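# Move the tray of bottles and beakers to the other bench

## Task

Carry the tray holding the bottles and beakers over to the second bench so that the tray rests entirely on it, with every bottle and beaker standing upright inside the tray. The task fails if any bottle or beaker leans as far as halfway over or reaches the floor, or if a glass beaker breaks, which happens from a drop of more than a few centimetres or a hard knock. When finished, open the grippers and move the robot away. The robot must not topple or be left tilted, and the result only counts if it stays in place without the robot holding it.

## Robot and tools

ROBOT. A wheeled base that can drive straight and turn on the spot but cannot move sideways. On it is a column with a tilting head and two 6-joint arms, left and right, each ending in a two-finger gripper. Folded, as at the start, it measures 0.73 m long, 0.62 m wide and 1.88 m tall, and its front sits 0.40 m ahead of the column. Cameras: cam_head_left, cam_head_right, cam_left_wrist, cam_right_wrist, nav_camera (low, at the front).

FRAMES. Base frame: origin on the floor under the column, between the drive wheels; x forward, y left, z up, metres. The reported left_hand and right_hand points are in this frame, at the spot where the fingers meet (the tips reach 8 mm further). The hand's z axis runs along the fingers (quat_wxyz maps (0,0,1) onto it), its y axis along the opening. Odometry frame: the base frame as it was when the scene began. base_odometry counts wheel rotation only, so slip reads as travel; its heading is positive to the left, -3.142 to 3.142.

execute_actions. Argument "actions": a list holding one action or nothing (an empty list just reports state and images). An action may have "base", "joints", or both, plus optional "speeds"; its motions start at once and may finish at different times. "base" holds exactly one relative command, counted from where the base last reported itself: {"translate_m": d}, a straight drive of d metres, forward positive, -3 to 3; or {"rotate_rad": d}, a turn in place by d radians, left (counter-clockwise from above) positive, -3.2 to 3.2. "joints" is one flat object keyed by joint name, with absolute targets, not offsets: head_tilt_rad -0.61 to 1.308 (0 roughly level, positive looks down); left_joint1_rad to left_joint6_rad and right_joint1_rad to right_joint6_rad in radians (joint1 -2.879 to 2.879, joint2 0 to 3.141, joint3 0 to 3.019, joint4 -1.692 to 1.57, joint5 -1.57 to 1.57, joint6 -2.094 to 2.094); left_gripper_m and right_gripper_m, fingertip gap in metres, 0 to 0.093. Done tolerances: head 0.03, joints 1-6 0.045, 0.14, 0.09, 0.055, 0.03, 0.035, gripper 0.003. Joint1 swings the arm about a shoulder axis pointing forward and tilted 0.524 rad up; joint5 turns the hand sideways (positive toward the robot's right); joint6 rolls it (positive clockwise seen from behind). "speeds" caps top speed for that action only: translate_m 0.05 to 0.8 m/s, rotate_rad 0.1 to 1 rad/s (the maxima are defaults); it does not slow arms. A base move needing over 8.667 s at its top speed is refused. "cameras": list of names, ["all"], null or omitted for all, [] for none. Unknown keys or values out of range refuse the whole call with no motion. A joint or base left out of an action may still push toward an earlier target. If a result reports a stop, later motion calls in the same reply are skipped.

wait(seconds 0 to 10): nothing new commanded; returns state and images. zoom_image(camera, region [x0,y0,x1,y1] in pixels, at most 504x504) enlarges part of that camera's latest full image. finished_scene(scene): ends the current scene after the last command is held; irreversible; reports success. Replying with no tool call ends everything.

ARM GEOMETRY. With joint1 at -1.57 (left) or 1.57 (right) and joints 5, 6 at 0, the arm moves in a forward-facing vertical plane 0.23 m beside the column. Let a = j2 - 0.35, b = 1.05 + j2 - j3, c = b - j4 (c = 1.57 means fingers straight down). Hand ahead = 0.12 + 0.39 sin a + 0.38 cos b + 0.25 cos c; up = 1.46 + 0.39 cos a - 0.38 sin b - 0.25 sin c. Example: j2, j3, j4 = 0.93, 0.78, 0.14 gives 0.60 m ahead, 1.21 m up. Reality usually lands up to 5 cm lower and nearer the column (about 12 cm with heavy or far loads). Reach about 1 m from the shoulder; lowest about 0.47 m up at 0.3 m ahead; the floor is out of reach.

LOADS (fingers down, per arm, from formula positions): 3.2 kg near 0.4 m ahead at 0.65-1.2 m up; 2 kg to 0.6 m ahead at 0.65-1.25 m; 1 kg to 0.8 m at 0.9-1.2 m; 0.3 kg to 0.6 m at 0.65-1.6 m. A grip holds roughly 2 to 6 kg. Heavy loads with fingers under about 1.2 rad below horizontal sag and give time_out or off_target.

GRIPPER. Fingers 7 cm long; outside width is the opening plus 1 cm at the tips and plus 5 cm at the base; body 10 cm wide, 7 cm thick; the wrist camera sticks out 11 cm on one side. To grip, command a gap smaller than the object; off_target is then expected. A reading 0.002 m or more above target means something is held. Small joint changes (under about 0.03 rad, or 0.08 for joints 2 and 3) may not move anything; to touch gently, step about 0.05 rad per call from your previous target.

RESULT LINES. base_status / joint_status: done, off_target (resting off target, maybe still pushing), contact_stop (base only, a wheel stalled: back off 0.05 m before retrying or turning), time_out, not_followed, limit_stop_at_motor_heat. "joint command not followed" with a "cause:" means a self-collision check blocked an arm; back each joint moved in that action off by at least 0.05 rad, or move the other arm. on_its_own lists uncommanded behaviour; "held at" is a target, not a position. A blocked arm keeps pushing and can overheat; resending its reported positions relieves it but lets a held load sink slightly. turned_by_wheels vs turned_by_imu disagreeing by over about 4 % and at least 0.05 rad means collision or slip. base_tilt in degrees (forward, right). motor_effort lists left_wheel and right_wheel in percent, peak in brackets. wheel_motors_off = 1 after about 3 s of hard base pushing; motors are off 2 s and the base does not hold. Motor temperatures: warning from 85 °C, the arm drops at 100 °C.

AVOID. Dropping or tipping items, glass knocks, arms striking or pressing each other (especially near the centre line or when fast), tables catching on the column, hard base pushes, and finishing with the robot leaning or still holding the tray. Loose objects may occasionally get nudged.

Each tool is called after "Request:" as name(argument=value, ...) on one line, values as JSON.

## Session

Request:
execute_actions(actions=[])

Scene clock: 0.00 s.
Motor temperatures (°C, as the motors report them): left_arm=[27 24 27 26 24 27] | right_arm=[25 27 26 26 24 26]
base_odometry: x=+0.000 y=+0.000 heading=+0.000 (m, m, rad; odometry frame)
turned_by_wheels: +0.000 (rad since the last result)
turned_by_imu: +0.000 (rad since the last result)
base_tilt: forward=+0.4 right=+0.4 (deg)
base_status: not commanded
joint_positions: head_tilt_rad=+0.870 left_joint1_rad=-1.583 left_joint2_rad=+0.888 left_joint3_rad=+0.429 left_joint4_rad=-0.974 left_joint5_rad=-0.024 left_joint6_rad=-0.057 left_gripper_m=+0.094 right_joint1_rad=+1.565 right_joint2_rad=+0.900 right_joint3_rad=+0.393 right_joint4_rad=-0.936 right_joint5_rad=+0.007 right_joint6_rad=-0.086 right_gripper_m=+0.094
joint_status: not commanded
wheel_motors_off: 0
motor_effort: left_wheel=+2 right_wheel=+2 (%)
left_hand: x=+0.1530 y=+0.2260 z=+1.2538 quat_wxyz=(+0.439, +0.015, -0.898, -0.020) (m; base frame)
right_hand: x=+0.1373 y=-0.2279 z=+1.2526 quat_wxyz=(+0.444, +0.037, -0.895, -0.014) (m; base frame)
pictures: cam_head_left, cam_head_right, cam_left_wrist, cam_right_wrist, nav_camera
Images, in order (width x height): cam_head_left 504x504, cam_head_right 504x504, cam_left_wrist 504x504, cam_right_wrist 504x504, nav_camera 504x504.

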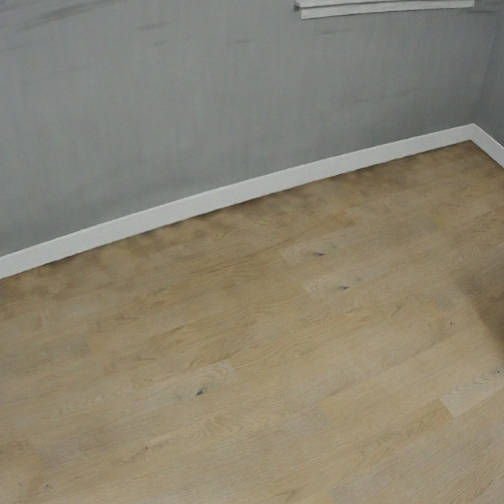

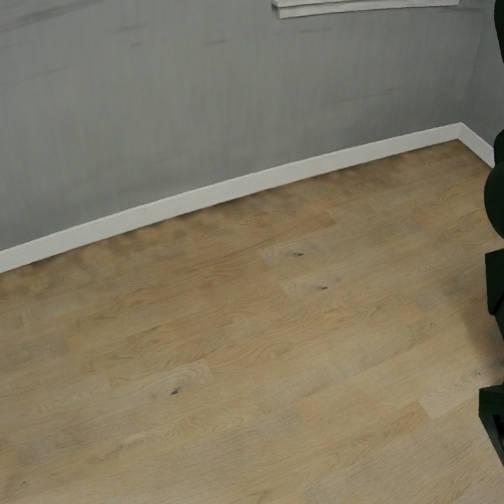

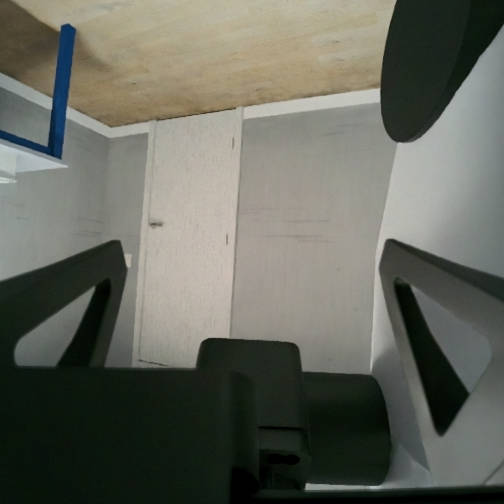

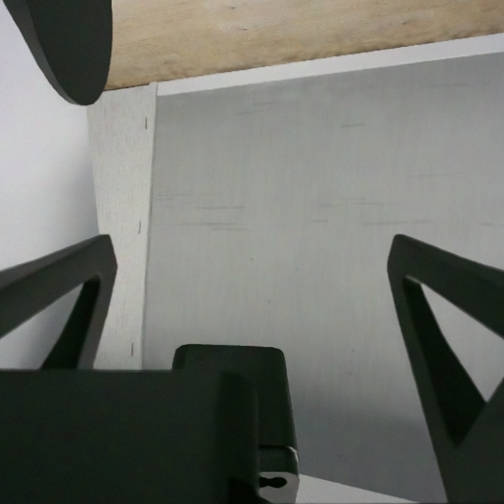

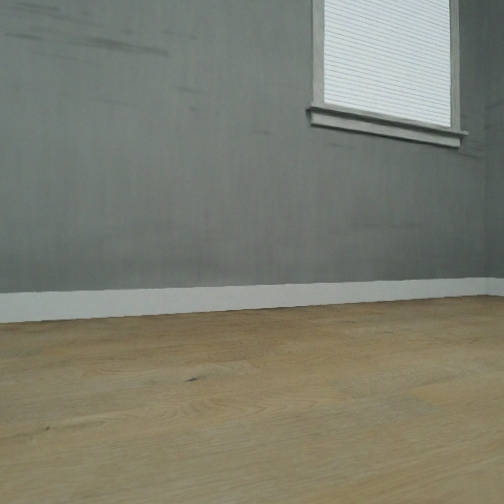

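Request:
execute_actions(actions=[{"base":{"rotate_rad":2.3},"joints":{"head_tilt_rad":0.45}}], cameras=["cam_head_left","nav_camera"])

Scene clock: 4.17 s.
Motor temperatures (°C, as the motors report them): left_arm=[27 24 27 26 24 27] | right_arm=[25 27 26 26 24 26]
base_odometry: x=+0.000 y=+0.000 heading=+2.299 (m, m, rad; odometry frame)
turned_by_wheels: +2.299 (rad since the last result)
turned_by_imu: +2.280 (rad since the last result)
base_tilt: forward=+0.4 right=+0.4 (deg)
base_status: done
joint_positions: head_tilt_rad=+0.468 left_joint1_rad=-1.583 left_joint2_rad=+0.888 left_joint3_rad=+0.429 left_joint4_rad=-0.974 left_joint5_rad=-0.024 left_joint6_rad=-0.057 left_gripper_m=+0.094 right_joint1_rad=+1.565 right_joint2_rad=+0.900 right_joint3_rad=+0.393 right_joint4_rad=-0.936 right_joint5_rad=+0.007 right_joint6_rad=-0.086 right_gripper_m=+0.094
joint_status: all done
wheel_motors_off: 0
motor_effort: left_wheel=-6(42) right_wheel=+5(44) (%)
left_hand: x=+0.1530 y=+0.2260 z=+1.2538 quat_wxyz=(+0.439, +0.015, -0.898, -0.020) (m; base frame)
right_hand: x=+0.1373 y=-0.2279 z=+1.2526 quat_wxyz=(+0.444, +0.037, -0.895, -0.014) (m; base frame)
pictures: cam_head_left, nav_camera
camera_calibration (this result's frames):
cam_head_left: T_world_to_cam=[[-0.0535678, -0.998541, 0.0068445, 0.0225959], [-0.356655, 0.01273, -0.93415, 1.44148], [0.932699, -0.0524815, -0.356816, 0.430617], [0, 0, 0, 1]] pos_world=[0.113684, 0.0268123, 1.50005]
Images, in order (width x height): cam_head_left 504x504, nav_camera 504x504.

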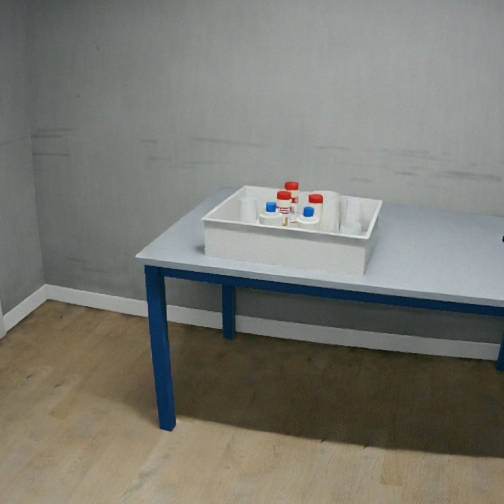

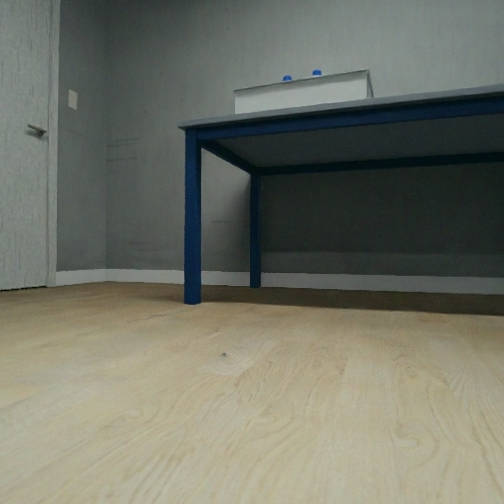

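Request:
execute_actions(actions=[{"base":{"rotate_rad":-0.75}}], cameras=["cam_head_left","cam_left_wrist","cam_right_wrist"])

Request:
execute_actions(actions=[{"base":{"rotate_rad":2.4}}], cameras=["cam_head_left","cam_left_wrist","cam_right_wrist"])

Scene clock: 7.53 s.
Motor temperatures (°C, as the motors report them): left_arm=[27 24 27 26 24 27] | right_arm=[25 27 26 26 24 26]
base_odometry: x=+0.000 y=+0.000 heading=+1.551 (m, m, rad; odometry frame)
turned_by_wheels: -0.748 (rad since the last result)
turned_by_imu: -0.745 (rad since the last result)
base_tilt: forward=+0.4 right=+0.4 (deg)
base_status: done
joint_positions: head_tilt_rad=+0.468 left_joint1_rad=-1.583 left_joint2_rad=+0.888 left_joint3_rad=+0.429 left_joint4_rad=-0.974 left_joint5_rad=-0.024 left_joint6_rad=-0.057 left_gripper_m=+0.094 right_joint1_rad=+1.565 right_joint2_rad=+0.900 right_joint3_rad=+0.393 right_joint4_rad=-0.936 right_joint5_rad=+0.007 right_joint6_rad=-0.086 right_gripper_m=+0.094
joint_status: not commanded
wheel_motors_off: 0
motor_effort: left_wheel=+3(26) right_wheel=-2(24) (%)
left_hand: x=+0.1530 y=+0.2260 z=+1.2538 quat_wxyz=(+0.439, +0.015, -0.898, -0.020) (m; base frame)
right_hand: x=+0.1373 y=-0.2279 z=+1.2526 quat_wxyz=(+0.444, +0.037, -0.895, -0.014) (m; base frame)
pictures: cam_head_left, cam_left_wrist, cam_right_wrist
camera_calibration (this result's frames):
cam_head_left: T_world_to_cam=[[-0.0535681, -0.998541, 0.00684237, 0.0225992], [-0.356617, 0.01273, -0.934164, 1.4415], [0.932713, -0.0524815, -0.356779, 0.430559], [0, 0, 0, 1]] pos_world=[0.113686, 0.0268123, 1.50005]
Images, in order (width x height): cam_head_left 504x504, cam_left_wrist 504x504, cam_right_wrist 504x504.

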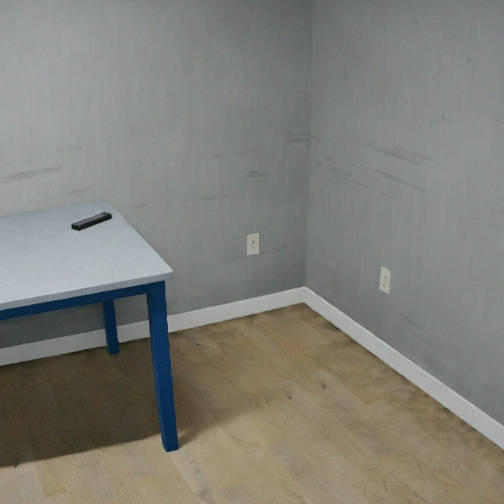

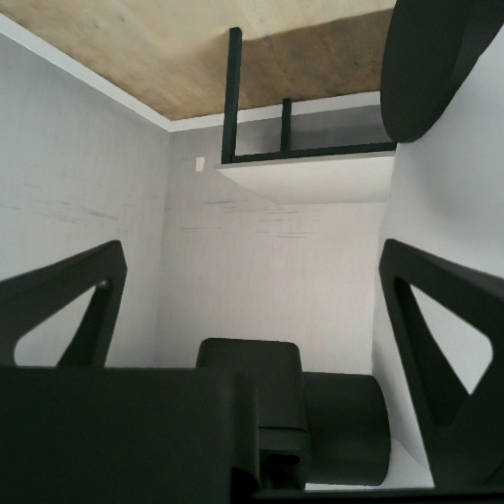

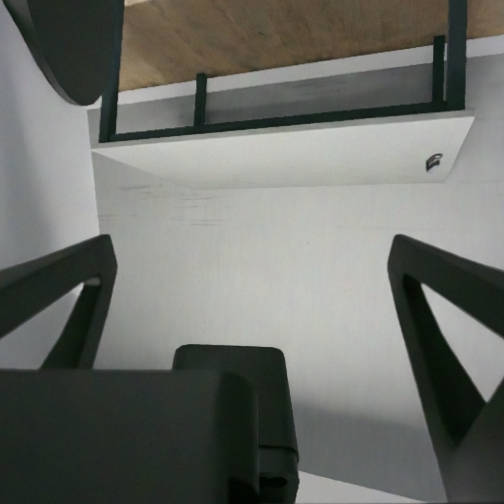

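Scene clock: 11.53 s.
Motor temperatures (°C, as the motors report them): left_arm=[27 24 27 26 24 27] | right_arm=[25 27 26 26 24 26]
base_odometry: x=+0.000 y=+0.000 heading=-2.333 (m, m, rad; odometry frame)
turned_by_wheels: +2.399 (rad since the last result)
turned_by_imu: +2.383 (rad since the last result)
base_tilt: forward=+0.4 right=+0.4 (deg)
base_status: done
joint_positions: head_tilt_rad=+0.468 left_joint1_rad=-1.583 left_joint2_rad=+0.888 left_joint3_rad=+0.429 left_joint4_rad=-0.974 left_joint5_rad=-0.024 left_joint6_rad=-0.057 left_gripper_m=+0.094 right_joint1_rad=+1.565 right_joint2_rad=+0.900 right_joint3_rad=+0.393 right_joint4_rad=-0.936 right_joint5_rad=+0.007 right_joint6_rad=-0.086 right_gripper_m=+0.094
joint_status: not commanded
wheel_motors_off: 0
motor_effort: left_wheel=-5(32) right_wheel=+5(26) (%)
left_hand: x=+0.1530 y=+0.2260 z=+1.2538 quat_wxyz=(+0.439, +0.015, -0.898, -0.020) (m; base frame)
right_hand: x=+0.1373 y=-0.2279 z=+1.2526 quat_wxyz=(+0.444, +0.037, -0.895, -0.014) (m; base frame)
pictures: cam_head_left, cam_left_wrist, cam_right_wrist
camera_calibration (this result's frames):
cam_head_left: T_world_to_cam=[[-0.0535682, -0.998541, 0.00684128, 0.0226009], [-0.356598, 0.01273, -0.934171, 1.44151], [0.932721, -0.0524815, -0.35676, 0.430529], [0, 0, 0, 1]] pos_world=[0.113686, 0.0268123, 1.50006]
Images, in order (width x height): cam_head_left 504x504, cam_left_wrist 504x504, cam_right_wrist 504x504.

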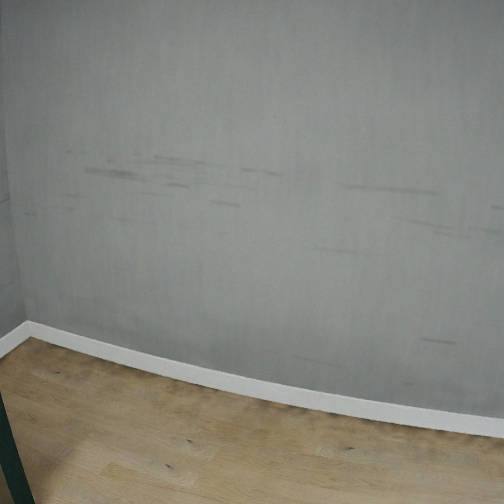

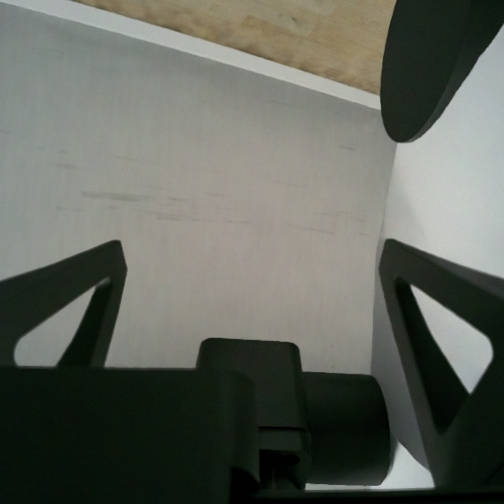

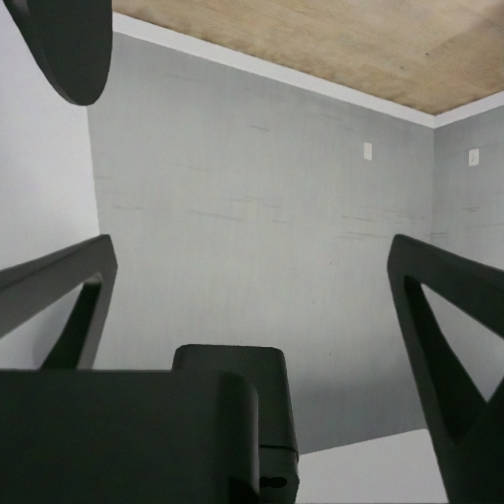

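Request:
execute_actions(actions=[{"base":{"rotate_rad":0.95}}], cameras=["cam_head_left","nav_camera"])

Scene clock: 14.23 s.
Motor temperatures (°C, as the motors report them): left_arm=[27 24 27 26 24 27] | right_arm=[25 27 26 26 24 26]
base_odometry: x=+0.000 y=+0.000 heading=-1.384 (m, m, rad; odometry frame)
turned_by_wheels: +0.949 (rad since the last result)
turned_by_imu: +0.942 (rad since the last result)
base_tilt: forward=+0.4 right=+0.5 (deg)
base_status: done
joint_positions: head_tilt_rad=+0.468 left_joint1_rad=-1.583 left_joint2_rad=+0.888 left_joint3_rad=+0.429 left_joint4_rad=-0.974 left_joint5_rad=-0.024 left_joint6_rad=-0.057 left_gripper_m=+0.094 right_joint1_rad=+1.565 right_joint2_rad=+0.900 right_joint3_rad=+0.394 right_joint4_rad=-0.936 right_joint5_rad=+0.007 right_joint6_rad=-0.086 right_gripper_m=+0.094
joint_status: not commanded
wheel_motors_off: 0
motor_effort: left_wheel=-6(31) right_wheel=+5(28) (%)
left_hand: x=+0.1530 y=+0.2260 z=+1.2538 quat_wxyz=(+0.439, +0.015, -0.898, -0.020) (m; base frame)
right_hand: x=+0.1375 y=-0.2279 z=+1.2526 quat_wxyz=(+0.443, +0.037, -0.895, -0.014) (m; base frame)
pictures: cam_head_left, nav_camera
camera_calibration (this result's frames):
cam_head_left: T_world_to_cam=[[-0.0535684, -0.998541, 0.00684026, 0.0226025], [-0.356581, 0.01273, -0.934178, 1.44152], [0.932728, -0.0524815, -0.356742, 0.430501], [0, 0, 0, 1]] pos_world=[0.113687, 0.0268123, 1.50006]
Images, in order (width x height): cam_head_left 504x504, nav_camera 504x504.

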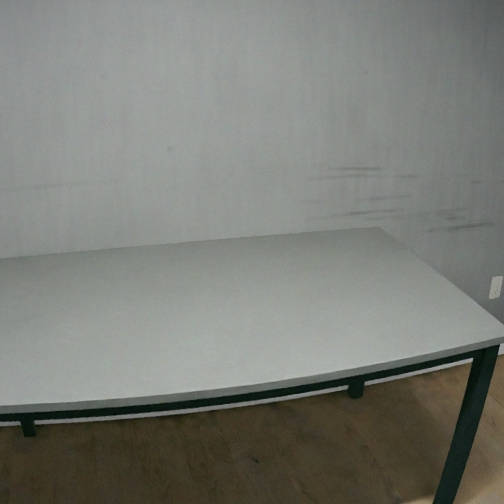

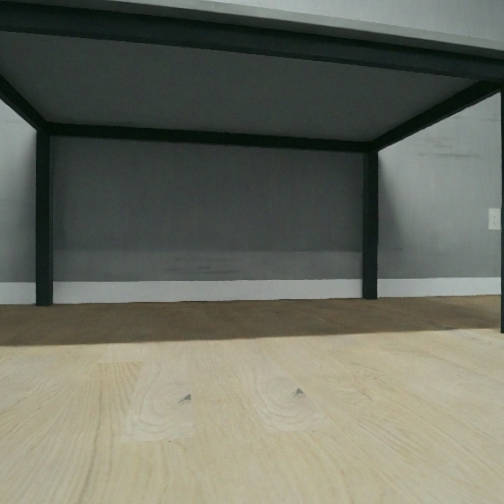

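Request:
execute_actions(actions=[{"base":{"rotate_rad":-2.57}}], cameras=[])

Request:
execute_actions(actions=[{"base":{"translate_m":1.08}}], cameras=[])

Request:
execute_actions(actions=[{"base":{"rotate_rad":-0.3},"joints":{"head_tilt_rad":0.8}}], cameras=["cam_head_left","cam_head_right"])

Scene clock: 19.27 s.
Motor temperatures (°C, as the motors report them): left_arm=[27 25 27 26 24 27] | right_arm=[25 27 26 26 24 26]
base_odometry: x=+0.000 y=+0.000 heading=+2.330 (m, m, rad; odometry frame)
turned_by_wheels: -2.569 (rad since the last result)
turned_by_imu: -2.551 (rad since the last result)
base_tilt: forward=+0.4 right=+0.4 (deg)
base_status: done
joint_positions: head_tilt_rad=+0.468 left_joint1_rad=-1.583 left_joint2_rad=+0.888 left_joint3_rad=+0.429 left_joint4_rad=-0.974 left_joint5_rad=-0.024 left_joint6_rad=-0.057 left_gripper_m=+0.094 right_joint1_rad=+1.565 right_joint2_rad=+0.900 right_joint3_rad=+0.394 right_joint4_rad=-0.936 right_joint5_rad=+0.007 right_joint6_rad=-0.086 right_gripper_m=+0.094
joint_status: not commanded
wheel_motors_off: 0
motor_effort: left_wheel=+6(40) right_wheel=-5(26) (%)
left_hand: x=+0.1530 y=+0.2260 z=+1.2538 quat_wxyz=(+0.439, +0.015, -0.898, -0.020) (m; base frame)
right_hand: x=+0.1375 y=-0.2279 z=+1.2526 quat_wxyz=(+0.443, +0.037, -0.895, -0.014) (m; base frame)
pictures: none
No camera images: the call's "cameras" was empty. Leave "cameras" out to get every camera's image.

Scene clock: 22.47 s.
Motor temperatures (°C, as the motors report them): left_arm=[27 25 27 26 24 27] | right_arm=[25 27 26 26 24 26]
base_odometry: x=-0.743 y=+0.784 heading=+2.330 (m, m, rad; odometry frame)
turned_by_wheels: +0.000 (rad since the last result)
turned_by_imu: -0.002 (rad since the last result)
base_tilt: forward=+0.3 right=+0.4 (deg)
base_status: done
joint_positions: head_tilt_rad=+0.468 left_joint1_rad=-1.583 left_joint2_rad=+0.888 left_joint3_rad=+0.430 left_joint4_rad=-0.974 left_joint5_rad=-0.024 left_joint6_rad=-0.057 left_gripper_m=+0.094 right_joint1_rad=+1.565 right_joint2_rad=+0.900 right_joint3_rad=+0.396 right_joint4_rad=-0.936 right_joint5_rad=+0.007 right_joint6_rad=-0.086 right_gripper_m=+0.094
joint_status: not commanded
wheel_motors_off: 0
motor_effort: left_wheel=+0(68) right_wheel=+1(45) (%)
left_hand: x=+0.1536 y=+0.2260 z=+1.2536 quat_wxyz=(+0.438, +0.015, -0.899, -0.020) (m; base frame)
right_hand: x=+0.1387 y=-0.2279 z=+1.2521 quat_wxyz=(+0.442, +0.037, -0.896, -0.014) (m; base frame)
pictures: none
No camera images: the call's "cameras" was empty. Leave "cameras" out to get every camera's image.

Scene clock: 24.00 s.
Motor temperatures (°C, as the motors report them): left_arm=[27 25 27 26 24 27] | right_arm=[25 27 26 26 24 26]
base_odometry: x=-0.743 y=+0.784 heading=+2.031 (m, m, rad; odometry frame)
turned_by_wheels: -0.299 (rad since the last result)
turned_by_imu: -0.295 (rad since the last result)
base_tilt: forward=+0.4 right=+0.4 (deg)
base_status: done
joint_positions: head_tilt_rad=+0.802 left_joint1_rad=-1.583 left_joint2_rad=+0.888 left_joint3_rad=+0.430 left_joint4_rad=-0.974 left_joint5_rad=-0.024 left_joint6_rad=-0.057 left_gripper_m=+0.094 right_joint1_rad=+1.565 right_joint2_rad=+0.900 right_joint3_rad=+0.396 right_joint4_rad=-0.936 right_joint5_rad=+0.007 right_joint6_rad=-0.086 right_gripper_m=+0.094
joint_status: all done
wheel_motors_off: 0
motor_effort: left_wheel=+4(50) right_wheel=-3(44) (%)
left_hand: x=+0.1536 y=+0.2260 z=+1.2536 quat_wxyz=(+0.438, +0.015, -0.899, -0.020) (m; base frame)
right_hand: x=+0.1387 y=-0.2279 z=+1.2521 quat_wxyz=(+0.442, +0.037, -0.896, -0.014) (m; base frame)
pictures: cam_head_left, cam_head_right
camera_calibration (this result's frames):
cam_head_left: T_world_to_cam=[[-0.0483838, -0.998541, 0.0239868, -0.0040625], [-0.642545, 0.01273, -0.766142, 1.19704], [0.764719, -0.0524815, -0.642223, 0.878542], [0, 0, 0, 1]] pos_world=[0.0971173, 0.0268123, 1.48142]
cam_head_right: T_world_to_cam=[[-0.0449339, -0.998536, 0.0301058, -0.0816507], [-0.654595, 0.00666474, -0.75595, 1.17778], [0.754643, -0.0536749, -0.653936, 0.894567], [0, 0, 0, 1]] pos_world=[0.0922231, -0.041365, 1.47779]
Images, in order (width x height): cam_head_left 504x504, cam_head_right 504x504.

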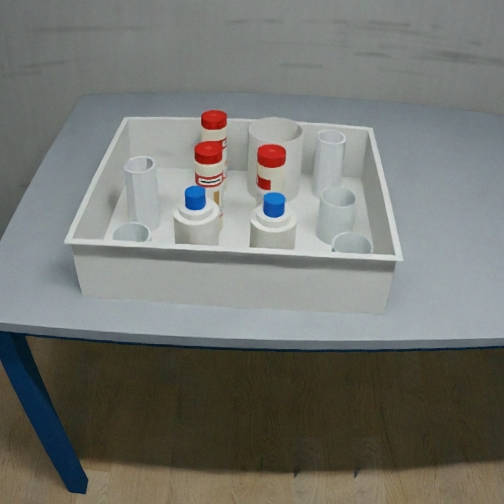

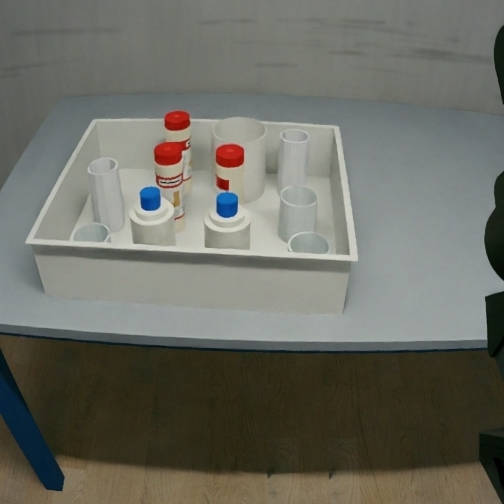

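Request:
execute_actions(actions=[{"base":{"rotate_rad":0.25}}], cameras=[])

Request:
execute_actions(actions=[{"base":{"translate_m":0.28}}], cameras=[])

Request:
execute_actions(actions=[{"base":{"rotate_rad":-0.36},"joints":{"head_tilt_rad":1.0}}], cameras=["cam_head_left"])

Scene clock: 29.03 s.
Motor temperatures (°C, as the motors report them): left_arm=[27 25 27 26 24 27] | right_arm=[25 27 26 26 24 26]
base_odometry: x=-0.743 y=+0.784 heading=+2.280 (m, m, rad; odometry frame)
turned_by_wheels: +0.248 (rad since the last result)
turned_by_imu: +0.245 (rad since the last result)
base_tilt: forward=+0.4 right=+0.4 (deg)
base_status: done
joint_positions: head_tilt_rad=+0.802 left_joint1_rad=-1.583 left_joint2_rad=+0.888 left_joint3_rad=+0.430 left_joint4_rad=-0.974 left_joint5_rad=-0.024 left_joint6_rad=-0.057 left_gripper_m=+0.094 right_joint1_rad=+1.565 right_joint2_rad=+0.900 right_joint3_rad=+0.396 right_joint4_rad=-0.936 right_joint5_rad=+0.007 right_joint6_rad=-0.086 right_gripper_m=+0.094
joint_status: not commanded
wheel_motors_off: 0
motor_effort: left_wheel=-1(19) right_wheel=+0(43) (%)
left_hand: x=+0.1536 y=+0.2260 z=+1.2536 quat_wxyz=(+0.438, +0.015, -0.899, -0.020) (m; base frame)
right_hand: x=+0.1385 y=-0.2279 z=+1.2522 quat_wxyz=(+0.442, +0.037, -0.896, -0.014) (m; base frame)
pictures: none
No camera images: the call's "cameras" was empty. Leave "cameras" out to get every camera's image.

Scene clock: 30.97 s.
Motor temperatures (°C, as the motors report them): left_arm=[27 25 27 26 24 27] | right_arm=[25 27 26 26 24 26]
base_odometry: x=-0.926 y=+0.996 heading=+2.278 (m, m, rad; odometry frame)
turned_by_wheels: -0.002 (rad since the last result)
turned_by_imu: -0.002 (rad since the last result)
base_tilt: forward=+0.4 right=+0.4 (deg)
base_status: done
joint_positions: head_tilt_rad=+0.803 left_joint1_rad=-1.583 left_joint2_rad=+0.888 left_joint3_rad=+0.430 left_joint4_rad=-0.974 left_joint5_rad=-0.024 left_joint6_rad=-0.057 left_gripper_m=+0.094 right_joint1_rad=+1.565 right_joint2_rad=+0.900 right_joint3_rad=+0.395 right_joint4_rad=-0.936 right_joint5_rad=+0.007 right_joint6_rad=-0.086 right_gripper_m=+0.094
joint_status: not commanded
wheel_motors_off: 0
motor_effort: left_wheel=-1(61) right_wheel=+2(65) (%)
left_hand: x=+0.1535 y=+0.2260 z=+1.2537 quat_wxyz=(+0.438, +0.015, -0.899, -0.020) (m; base frame)
right_hand: x=+0.1381 y=-0.2279 z=+1.2523 quat_wxyz=(+0.443, +0.037, -0.896, -0.014) (m; base frame)
pictures: none
No camera images: the call's "cameras" was empty. Leave "cameras" out to get every camera's image.

Scene clock: 32.70 s.
Motor temperatures (°C, as the motors report them): left_arm=[27 25 27 26 24 27] | right_arm=[25 27 26 26 24 26]
base_odometry: x=-0.926 y=+0.997 heading=+1.919 (m, m, rad; odometry frame)
turned_by_wheels: -0.359 (rad since the last result)
turned_by_imu: -0.356 (rad since the last result)
base_tilt: forward=+0.4 right=+0.4 (deg)
base_status: done
joint_positions: head_tilt_rad=+1.000 left_joint1_rad=-1.583 left_joint2_rad=+0.888 left_joint3_rad=+0.430 left_joint4_rad=-0.974 left_joint5_rad=-0.024 left_joint6_rad=-0.057 left_gripper_m=+0.094 right_joint1_rad=+1.565 right_joint2_rad=+0.900 right_joint3_rad=+0.395 right_joint4_rad=-0.936 right_joint5_rad=+0.007 right_joint6_rad=-0.086 right_gripper_m=+0.094
joint_status: all done
wheel_motors_off: 0
motor_effort: left_wheel=+4(36) right_wheel=-5(43) (%)
left_hand: x=+0.1535 y=+0.2260 z=+1.2537 quat_wxyz=(+0.438, +0.015, -0.899, -0.020) (m; base frame)
right_hand: x=+0.1381 y=-0.2279 z=+1.2523 quat_wxyz=(+0.443, +0.037, -0.896, -0.014) (m; base frame)
pictures: cam_head_left
camera_calibration (this result's frames):
cam_head_left: T_world_to_cam=[[-0.0427191, -0.998541, 0.0330369, -0.0182828], [-0.780715, 0.01273, -0.624758, 0.986217], [0.623426, -0.0524815, -0.780119, 1.09797], [0, 0, 0, 1]] pos_world=[0.0846719, 0.0268123, 1.4733]
Images, in order (width x height): cam_head_left 504x504.

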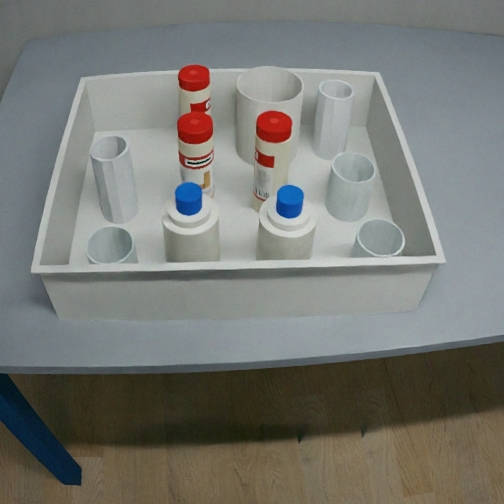

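Request:
execute_actions(actions=[{"joints":{"left_joint1_rad":-1.45,"left_joint2_rad":1.25,"left_joint3_rad":0.92,"left_joint4_rad":-0.19,"left_joint5_rad":0.1,"left_joint6_rad":0,"left_gripper_m":0.055,"right_joint1_rad":1.45,"right_joint2_rad":1.25,"right_joint3_rad":0.92,"right_joint4_rad":-0.19,"right_joint5_rad":-0.1,"right_joint6_rad":0,"right_gripper_m":0.055}}], cameras=["cam_head_left"])

Scene clock: 34.93 s.
Motor temperatures (°C, as the motors report them): left_arm=[27 25 27 26 24 27] | right_arm=[25 27 26 26 24 26]
base_odometry: x=-0.926 y=+0.997 heading=+1.919 (m, m, rad; odometry frame)
turned_by_wheels: +0.000 (rad since the last result)
turned_by_imu: -0.001 (rad since the last result)
base_tilt: forward=+0.4 right=+0.4 (deg)
base_status: not commanded
joint_positions: head_tilt_rad=+1.000 left_joint1_rad=-1.448 left_joint2_rad=+1.251 left_joint3_rad=+0.927 left_joint4_rad=-0.195 left_joint5_rad=+0.098 left_joint6_rad=-0.012 left_gripper_m=+0.055 right_joint1_rad=+1.445 right_joint2_rad=+1.252 right_joint3_rad=+0.921 right_joint4_rad=-0.203 right_joint5_rad=-0.097 right_joint6_rad=-0.008 right_gripper_m=+0.055
joint_status: all done
wheel_motors_off: 0
motor_effort: left_wheel=+6(9) right_wheel=-9(11) (%)
left_hand: x=+0.5025 y=+0.2742 z=+1.0762 quat_wxyz=(-0.004, +0.036, -0.999, -0.004) (m; base frame)
right_hand: x=+0.4963 y=-0.2765 z=+1.0756 quat_wxyz=(+0.003, -0.028, -1.000, +0.006) (m; base frame)
pictures: cam_head_left
camera_calibration (this result's frames):
cam_head_left: T_world_to_cam=[[-0.0427157, -0.998541, 0.0330413, -0.0182898], [-0.78078, 0.01273, -0.624677, 0.986095], [0.623344, -0.0524815, -0.780184, 1.09807], [0, 0, 0, 1]] pos_world=[0.0846649, 0.0268123, 1.47329]
Images, in order (width x height): cam_head_left 504x504.

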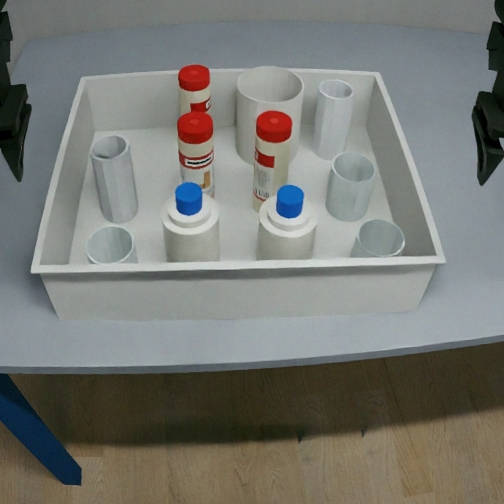

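Excellent match. Drive in.

Request:
execute_actions(actions=[{"base":{"translate_m":0.24},"speeds":{"translate_m":0.2},"joints":{"head_tilt_rad":1.2}}])

Scene clock: 37.40 s.
Motor temperatures (°C, as the motors report them): left_arm=[27 25 27 26 24 27] | right_arm=[25 28 26 26 24 26]
base_odometry: x=-1.007 y=+1.222 heading=+1.919 (m, m, rad; odometry frame)
turned_by_wheels: -0.001 (rad since the last result)
turned_by_imu: -0.002 (rad since the last result)
base_tilt: forward=+0.4 right=+0.4 (deg)
base_status: done
joint_positions: head_tilt_rad=+1.198 left_joint1_rad=-1.448 left_joint2_rad=+1.251 left_joint3_rad=+0.924 left_joint4_rad=-0.194 left_joint5_rad=+0.098 left_joint6_rad=-0.012 left_gripper_m=+0.055 right_joint1_rad=+1.445 right_joint2_rad=+1.252 right_joint3_rad=+0.919 right_joint4_rad=-0.203 right_joint5_rad=-0.098 right_joint6_rad=-0.008 right_gripper_m=+0.055
joint_status: all done
wheel_motors_off: 0
motor_effort: left_wheel=-1(63) right_wheel=+1(44) (%)
left_hand: x=+0.5009 y=+0.2741 z=+1.0760 quat_wxyz=(-0.003, +0.036, -0.999, -0.004) (m; base frame)
right_hand: x=+0.4947 y=-0.2764 z=+1.0754 quat_wxyz=(+0.005, -0.028, -1.000, +0.005) (m; base frame)
pictures: cam_head_left, cam_head_right, cam_left_wrist, cam_right_wrist, nav_camera
camera_calibration (this result's frames):
cam_head_left: T_world_to_cam=[[-0.0353708, -0.998541, 0.0408076, -0.0306172], [-0.888525, 0.01273, -0.458651, 0.735803], [0.457462, -0.0524815, -0.887679, 1.27191], [0, 0, 0, 1]] pos_world=[0.0708466, 0.0268123, 1.46777]
cam_head_right: T_world_to_cam=[[-0.0298259, -0.998536, 0.0451202, -0.105528], [-0.895706, 0.00666474, -0.444597, 0.710353], [0.443645, -0.0536749, -0.894594, 1.28073], [0, 0, 0, 1]] pos_world=[0.0649312, -0.041365, 1.46631]
cam_left_wrist: T_world_to_cam=[[0.0595087, -0.997986, -0.0219839, 0.270115], [-0.814751, -0.0612833, 0.576564, -0.187575], [-0.57675, -0.0163992, -0.816756, 1.30022], [0, 0, 0, 1]] pos_world=[0.581001, 0.279398, 1.17605]
cam_right_wrist: T_world_to_cam=[[-0.0569011, -0.998369, -0.00468337, -0.237802], [-0.802206, 0.0429275, 0.595502, -0.225786], [-0.59433, 0.0376418, -0.80334, 1.29357], [0, 0, 0, 1]] pos_world=[0.57415, -0.276415, 1.17252]
Images, in order (width x height): cam_head_left 504x504, cam_head_right 504x504, cam_left_wrist 504x504, cam_right_wrist 504x504, nav_camera 504x504.

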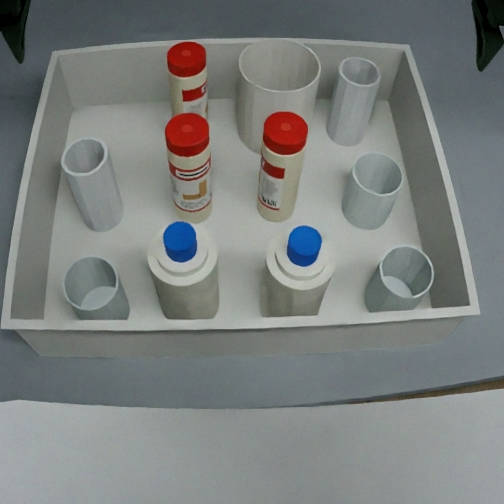

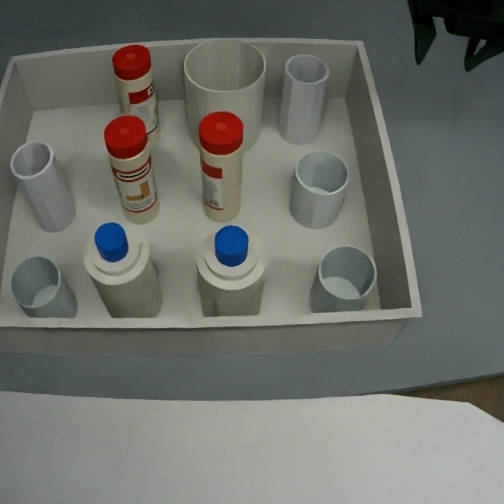

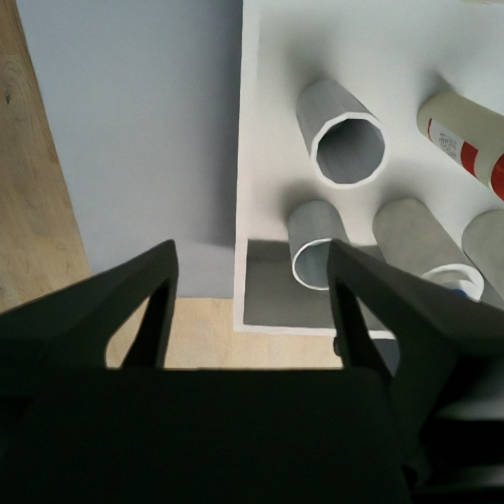

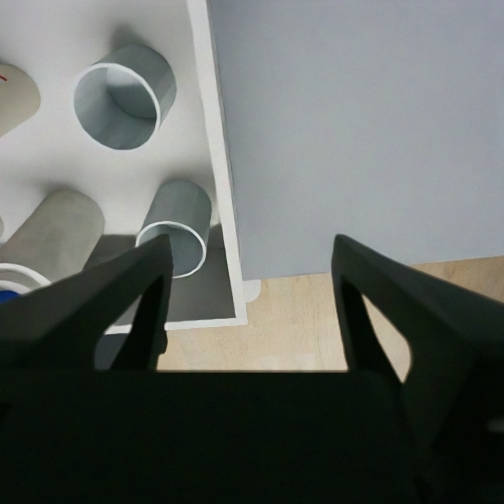

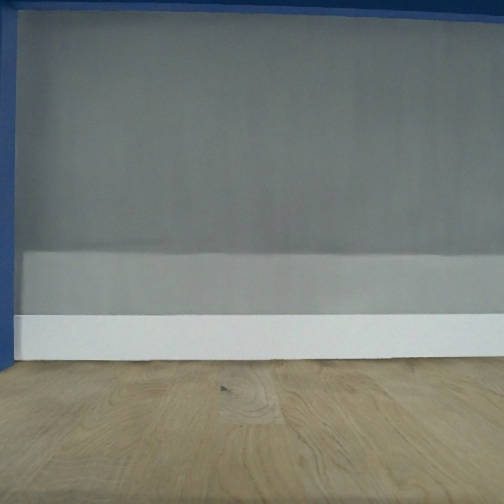

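Request:
execute_actions(actions=[{"joints":{"left_joint2_rad":1.59,"left_joint3_rad":1.11,"left_joint4_rad":-0.04,"left_gripper_m":0.04,"right_joint1_rad":1.48,"right_joint2_rad":1.59,"right_joint3_rad":1.11,"right_joint4_rad":-0.04,"right_gripper_m":0.04}}], cameras=["cam_head_left","cam_left_wrist","cam_right_wrist"])

Scene clock: 40.57 s.
Motor temperatures (°C, as the motors report them): left_arm=[27 26 27 26 24 27] | right_arm=[25 28 26 26 24 26]
base_odometry: x=-1.007 y=+1.222 heading=+1.919 (m, m, rad; odometry frame)
turned_by_wheels: +0.000 (rad since the last result)
turned_by_imu: -0.001 (rad since the last result)
base_tilt: forward=+0.4 right=+0.5 (deg)
base_status: not commanded
joint_positions: head_tilt_rad=+1.198 left_joint1_rad=-1.448 left_joint2_rad=+1.604 left_joint3_rad=+1.106 left_joint4_rad=-0.040 left_joint5_rad=+0.098 left_joint6_rad=-0.012 left_gripper_m=+0.040 right_joint1_rad=+1.480 right_joint2_rad=+1.608 right_joint3_rad=+1.108 right_joint4_rad=-0.043 right_joint5_rad=-0.099 right_joint6_rad=-0.008 right_gripper_m=+0.040
joint_status: all done
wheel_motors_off: 0
motor_effort: left_wheel=-2(5) right_wheel=+1(3) (%)
left_hand: x=+0.4948 y=+0.2872 z=+0.9500 quat_wxyz=(+0.006, +0.037, -0.999, -0.004) (m; base frame)
right_hand: x=+0.4939 y=-0.2673 z=+0.9474 quat_wxyz=(+0.009, -0.020, -1.000, -0.010) (m; base frame)
pictures: cam_head_left, cam_left_wrist, cam_right_wrist
camera_calibration (this result's frames):
cam_head_left: T_world_to_cam=[[-0.0353708, -0.998541, 0.0408076, -0.0306172], [-0.888525, 0.01273, -0.458651, 0.735803], [0.457462, -0.0524815, -0.887679, 1.27191], [0, 0, 0, 1]] pos_world=[0.0708466, 0.0268123, 1.46777]
cam_left_wrist: T_world_to_cam=[[0.0610131, -0.997895, -0.0219619, 0.279964], [-0.804244, -0.0621806, 0.591037, -0.137814], [-0.591158, -0.0183983, -0.806346, 1.19179], [0, 0, 0, 1]] pos_world=[0.576618, 0.292732, 1.04859]
cam_right_wrist: T_world_to_cam=[[-0.0401671, -0.99855, -0.0358349, -0.208156], [-0.798596, 0.0105279, 0.601776, -0.166973], [-0.600526, 0.0527892, -0.797861, 1.1918], [0, 0, 0, 1]] pos_world=[0.573999, -0.26901, 1.04391]
Images, in order (width x height): cam_head_left 504x504, cam_left_wrist 504x504, cam_right_wrist 504x504.

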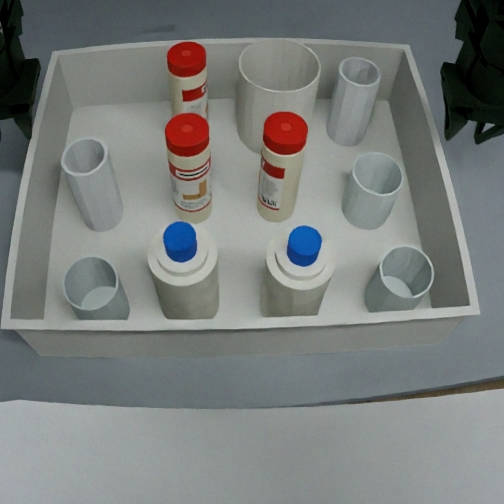

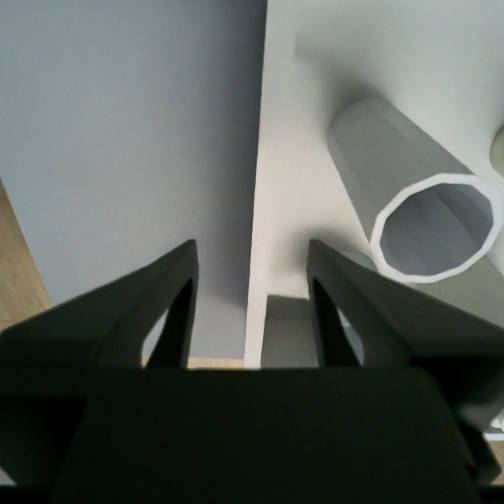

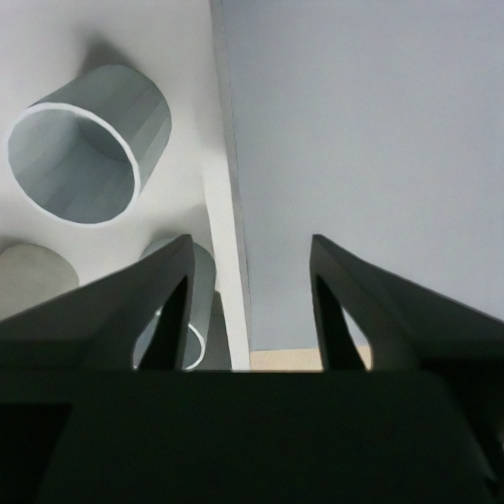

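Request:
execute_actions(actions=[{"joints":{"left_joint1_rad":-1.475,"left_joint2_rad":1.70,"left_joint3_rad":1.19,"left_joint4_rad":0.0,"right_joint1_rad":1.51,"right_joint2_rad":1.70,"right_joint3_rad":1.19,"right_joint4_rad":0.0}}], cameras=["cam_head_left","cam_left_wrist","cam_right_wrist"])

Scene clock: 42.33 s.
Motor temperatures (°C, as the motors report them): left_arm=[27 26 27 26 24 27] | right_arm=[25 28 26 26 24 26]
base_odometry: x=-1.007 y=+1.222 heading=+1.919 (m, m, rad; odometry frame)
turned_by_wheels: +0.000 (rad since the last result)
turned_by_imu: +0.000 (rad since the last result)
base_tilt: forward=+0.4 right=+0.4 (deg)
base_status: not commanded
joint_positions: head_tilt_rad=+1.198 left_joint1_rad=-1.470 left_joint2_rad=+1.696 left_joint3_rad=+1.194 left_joint4_rad=-0.002 left_joint5_rad=+0.098 left_joint6_rad=-0.012 left_gripper_m=+0.040 right_joint1_rad=+1.510 right_joint2_rad=+1.688 right_joint3_rad=+1.188 right_joint4_rad=-0.010 right_joint5_rad=-0.099 right_joint6_rad=-0.008 right_gripper_m=+0.040
joint_status: all done
wheel_motors_off: 0
motor_effort: left_wheel=-1(3) right_wheel=+2(2) (%)
left_hand: x=+0.5113 y=+0.2769 z=+0.9152 quat_wxyz=(-0.011, +0.030, -0.999, +0.005) (m; base frame)
right_hand: x=+0.5107 y=-0.2501 z=+0.9169 quat_wxyz=(-0.007, -0.011, -1.000, -0.023) (m; base frame)
pictures: cam_head_left, cam_left_wrist, cam_right_wrist
camera_calibration (this result's frames):
cam_head_left: T_world_to_cam=[[-0.0353708, -0.998541, 0.0408076, -0.0306172], [-0.888525, 0.01273, -0.458651, 0.735802], [0.457462, -0.0524815, -0.887679, 1.27191], [0, 0, 0, 1]] pos_world=[0.0708466, 0.0268123, 1.46777]
cam_left_wrist: T_world_to_cam=[[0.0473007, -0.998877, -0.00284198, 0.257648], [-0.82448, -0.0406482, 0.564429, -0.0758446], [-0.563911, -0.0243548, -0.825476, 1.17846], [0, 0, 0, 1]] pos_world=[0.589828, 0.282977, 1.01633]
cam_right_wrist: T_world_to_cam=[[-0.0215801, -0.997884, -0.0613311, -0.177327], [-0.817791, -0.0176698, 0.575244, -0.108274], [-0.575111, 0.0625698, -0.815679, 1.18244], [0, 0, 0, 1]] pos_world=[0.587662, -0.25285, 1.0159]
Images, in order (width x height): cam_head_left 504x504, cam_left_wrist 504x504, cam_right_wrist 504x504.

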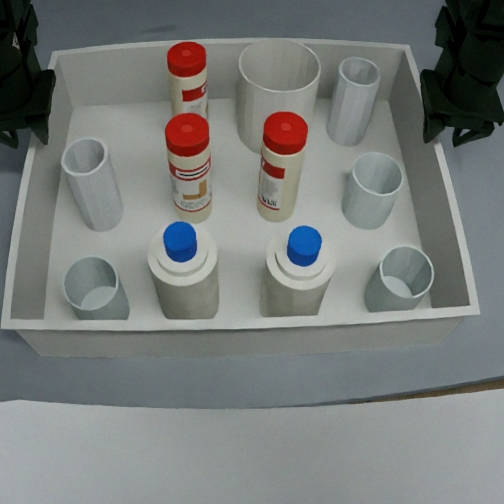

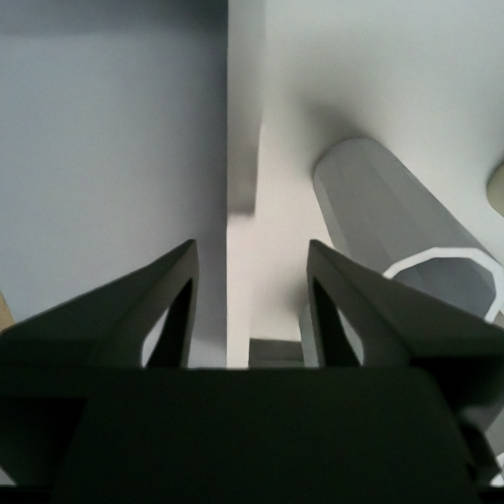

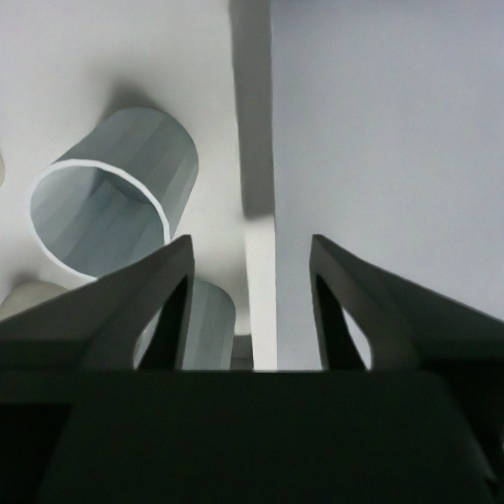

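Request:
execute_actions(actions=[{"joints":{"left_joint2_rad":1.81,"left_joint3_rad":1.24,"left_joint4_rad":0.04,"right_joint2_rad":1.80,"right_joint3_rad":1.24,"right_joint4_rad":0.04}}], cameras=["cam_head_left","cam_left_wrist","cam_right_wrist"])

Scene clock: 44.13 s.
Motor temperatures (°C, as the motors report them): left_arm=[27 26 27 26 24 27] | right_arm=[25 28 26 26 24 26]
base_odometry: x=-1.007 y=+1.222 heading=+1.919 (m, m, rad; odometry frame)
turned_by_wheels: +0.000 (rad since the last result)
turned_by_imu: -0.001 (rad since the last result)
base_tilt: forward=+0.4 right=+0.4 (deg)
base_status: not commanded
joint_positions: head_tilt_rad=+1.198 left_joint1_rad=-1.470 left_joint2_rad=+1.816 left_joint3_rad=+1.240 left_joint4_rad=+0.039 left_joint5_rad=+0.098 left_joint6_rad=-0.012 left_gripper_m=+0.040 right_joint1_rad=+1.510 right_joint2_rad=+1.797 right_joint3_rad=+1.237 right_joint4_rad=+0.030 right_joint5_rad=-0.099 right_joint6_rad=-0.008 right_gripper_m=+0.040
joint_status: all done
wheel_motors_off: 0
motor_effort: left_wheel=-2(3) right_wheel=+1(2) (%)
left_hand: x=+0.4828 y=+0.2794 z=+0.8702 quat_wxyz=(+0.005, +0.032, -0.999, +0.006) (m; base frame)
right_hand: x=+0.4902 y=-0.2516 z=+0.8757 quat_wxyz=(+0.002, -0.012, -1.000, -0.023) (m; base frame)
pictures: cam_head_left, cam_left_wrist, cam_right_wrist
camera_calibration (this result's frames):
cam_head_left: T_world_to_cam=[[-0.0353708, -0.998541, 0.0408076, -0.0306172], [-0.888525, 0.01273, -0.458651, 0.735803], [0.457462, -0.0524815, -0.887679, 1.27191], [0, 0, 0, 1]] pos_world=[0.0708466, 0.0268123, 1.46777]
cam_left_wrist: T_world_to_cam=[[0.0500028, -0.998745, -0.00278134, 0.259969], [-0.805953, -0.041995, 0.590488, -0.105119], [-0.589864, -0.0272845, -0.807041, 1.12265], [0, 0, 0, 1]] pos_world=[0.564491, 0.28586, 0.968819]
cam_right_wrist: T_world_to_cam=[[-0.023838, -0.997823, -0.0614831, -0.18058], [-0.80626, -0.0171735, 0.591313, -0.120982], [-0.591081, 0.063667, -0.804095, 1.13515], [0, 0, 0, 1]] pos_world=[0.56912, -0.254537, 0.973205]
Images, in order (width x height): cam_head_left 504x504, cam_left_wrist 504x504, cam_right_wrist 504x504.

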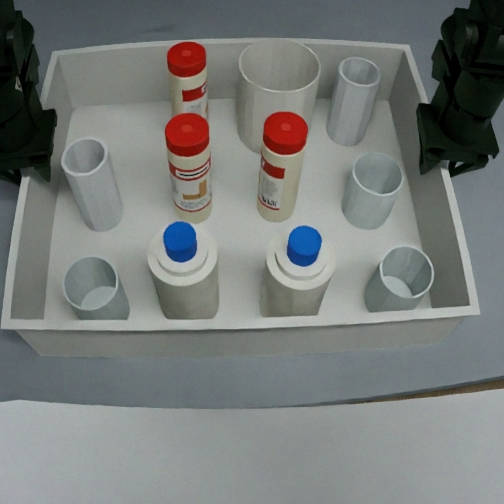

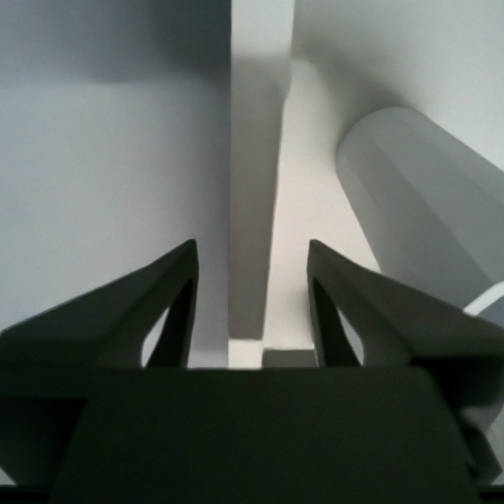

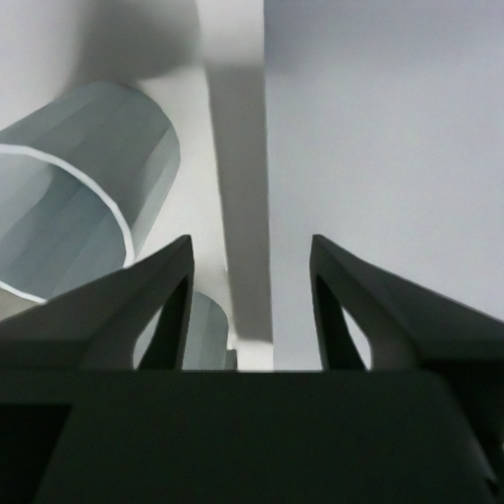

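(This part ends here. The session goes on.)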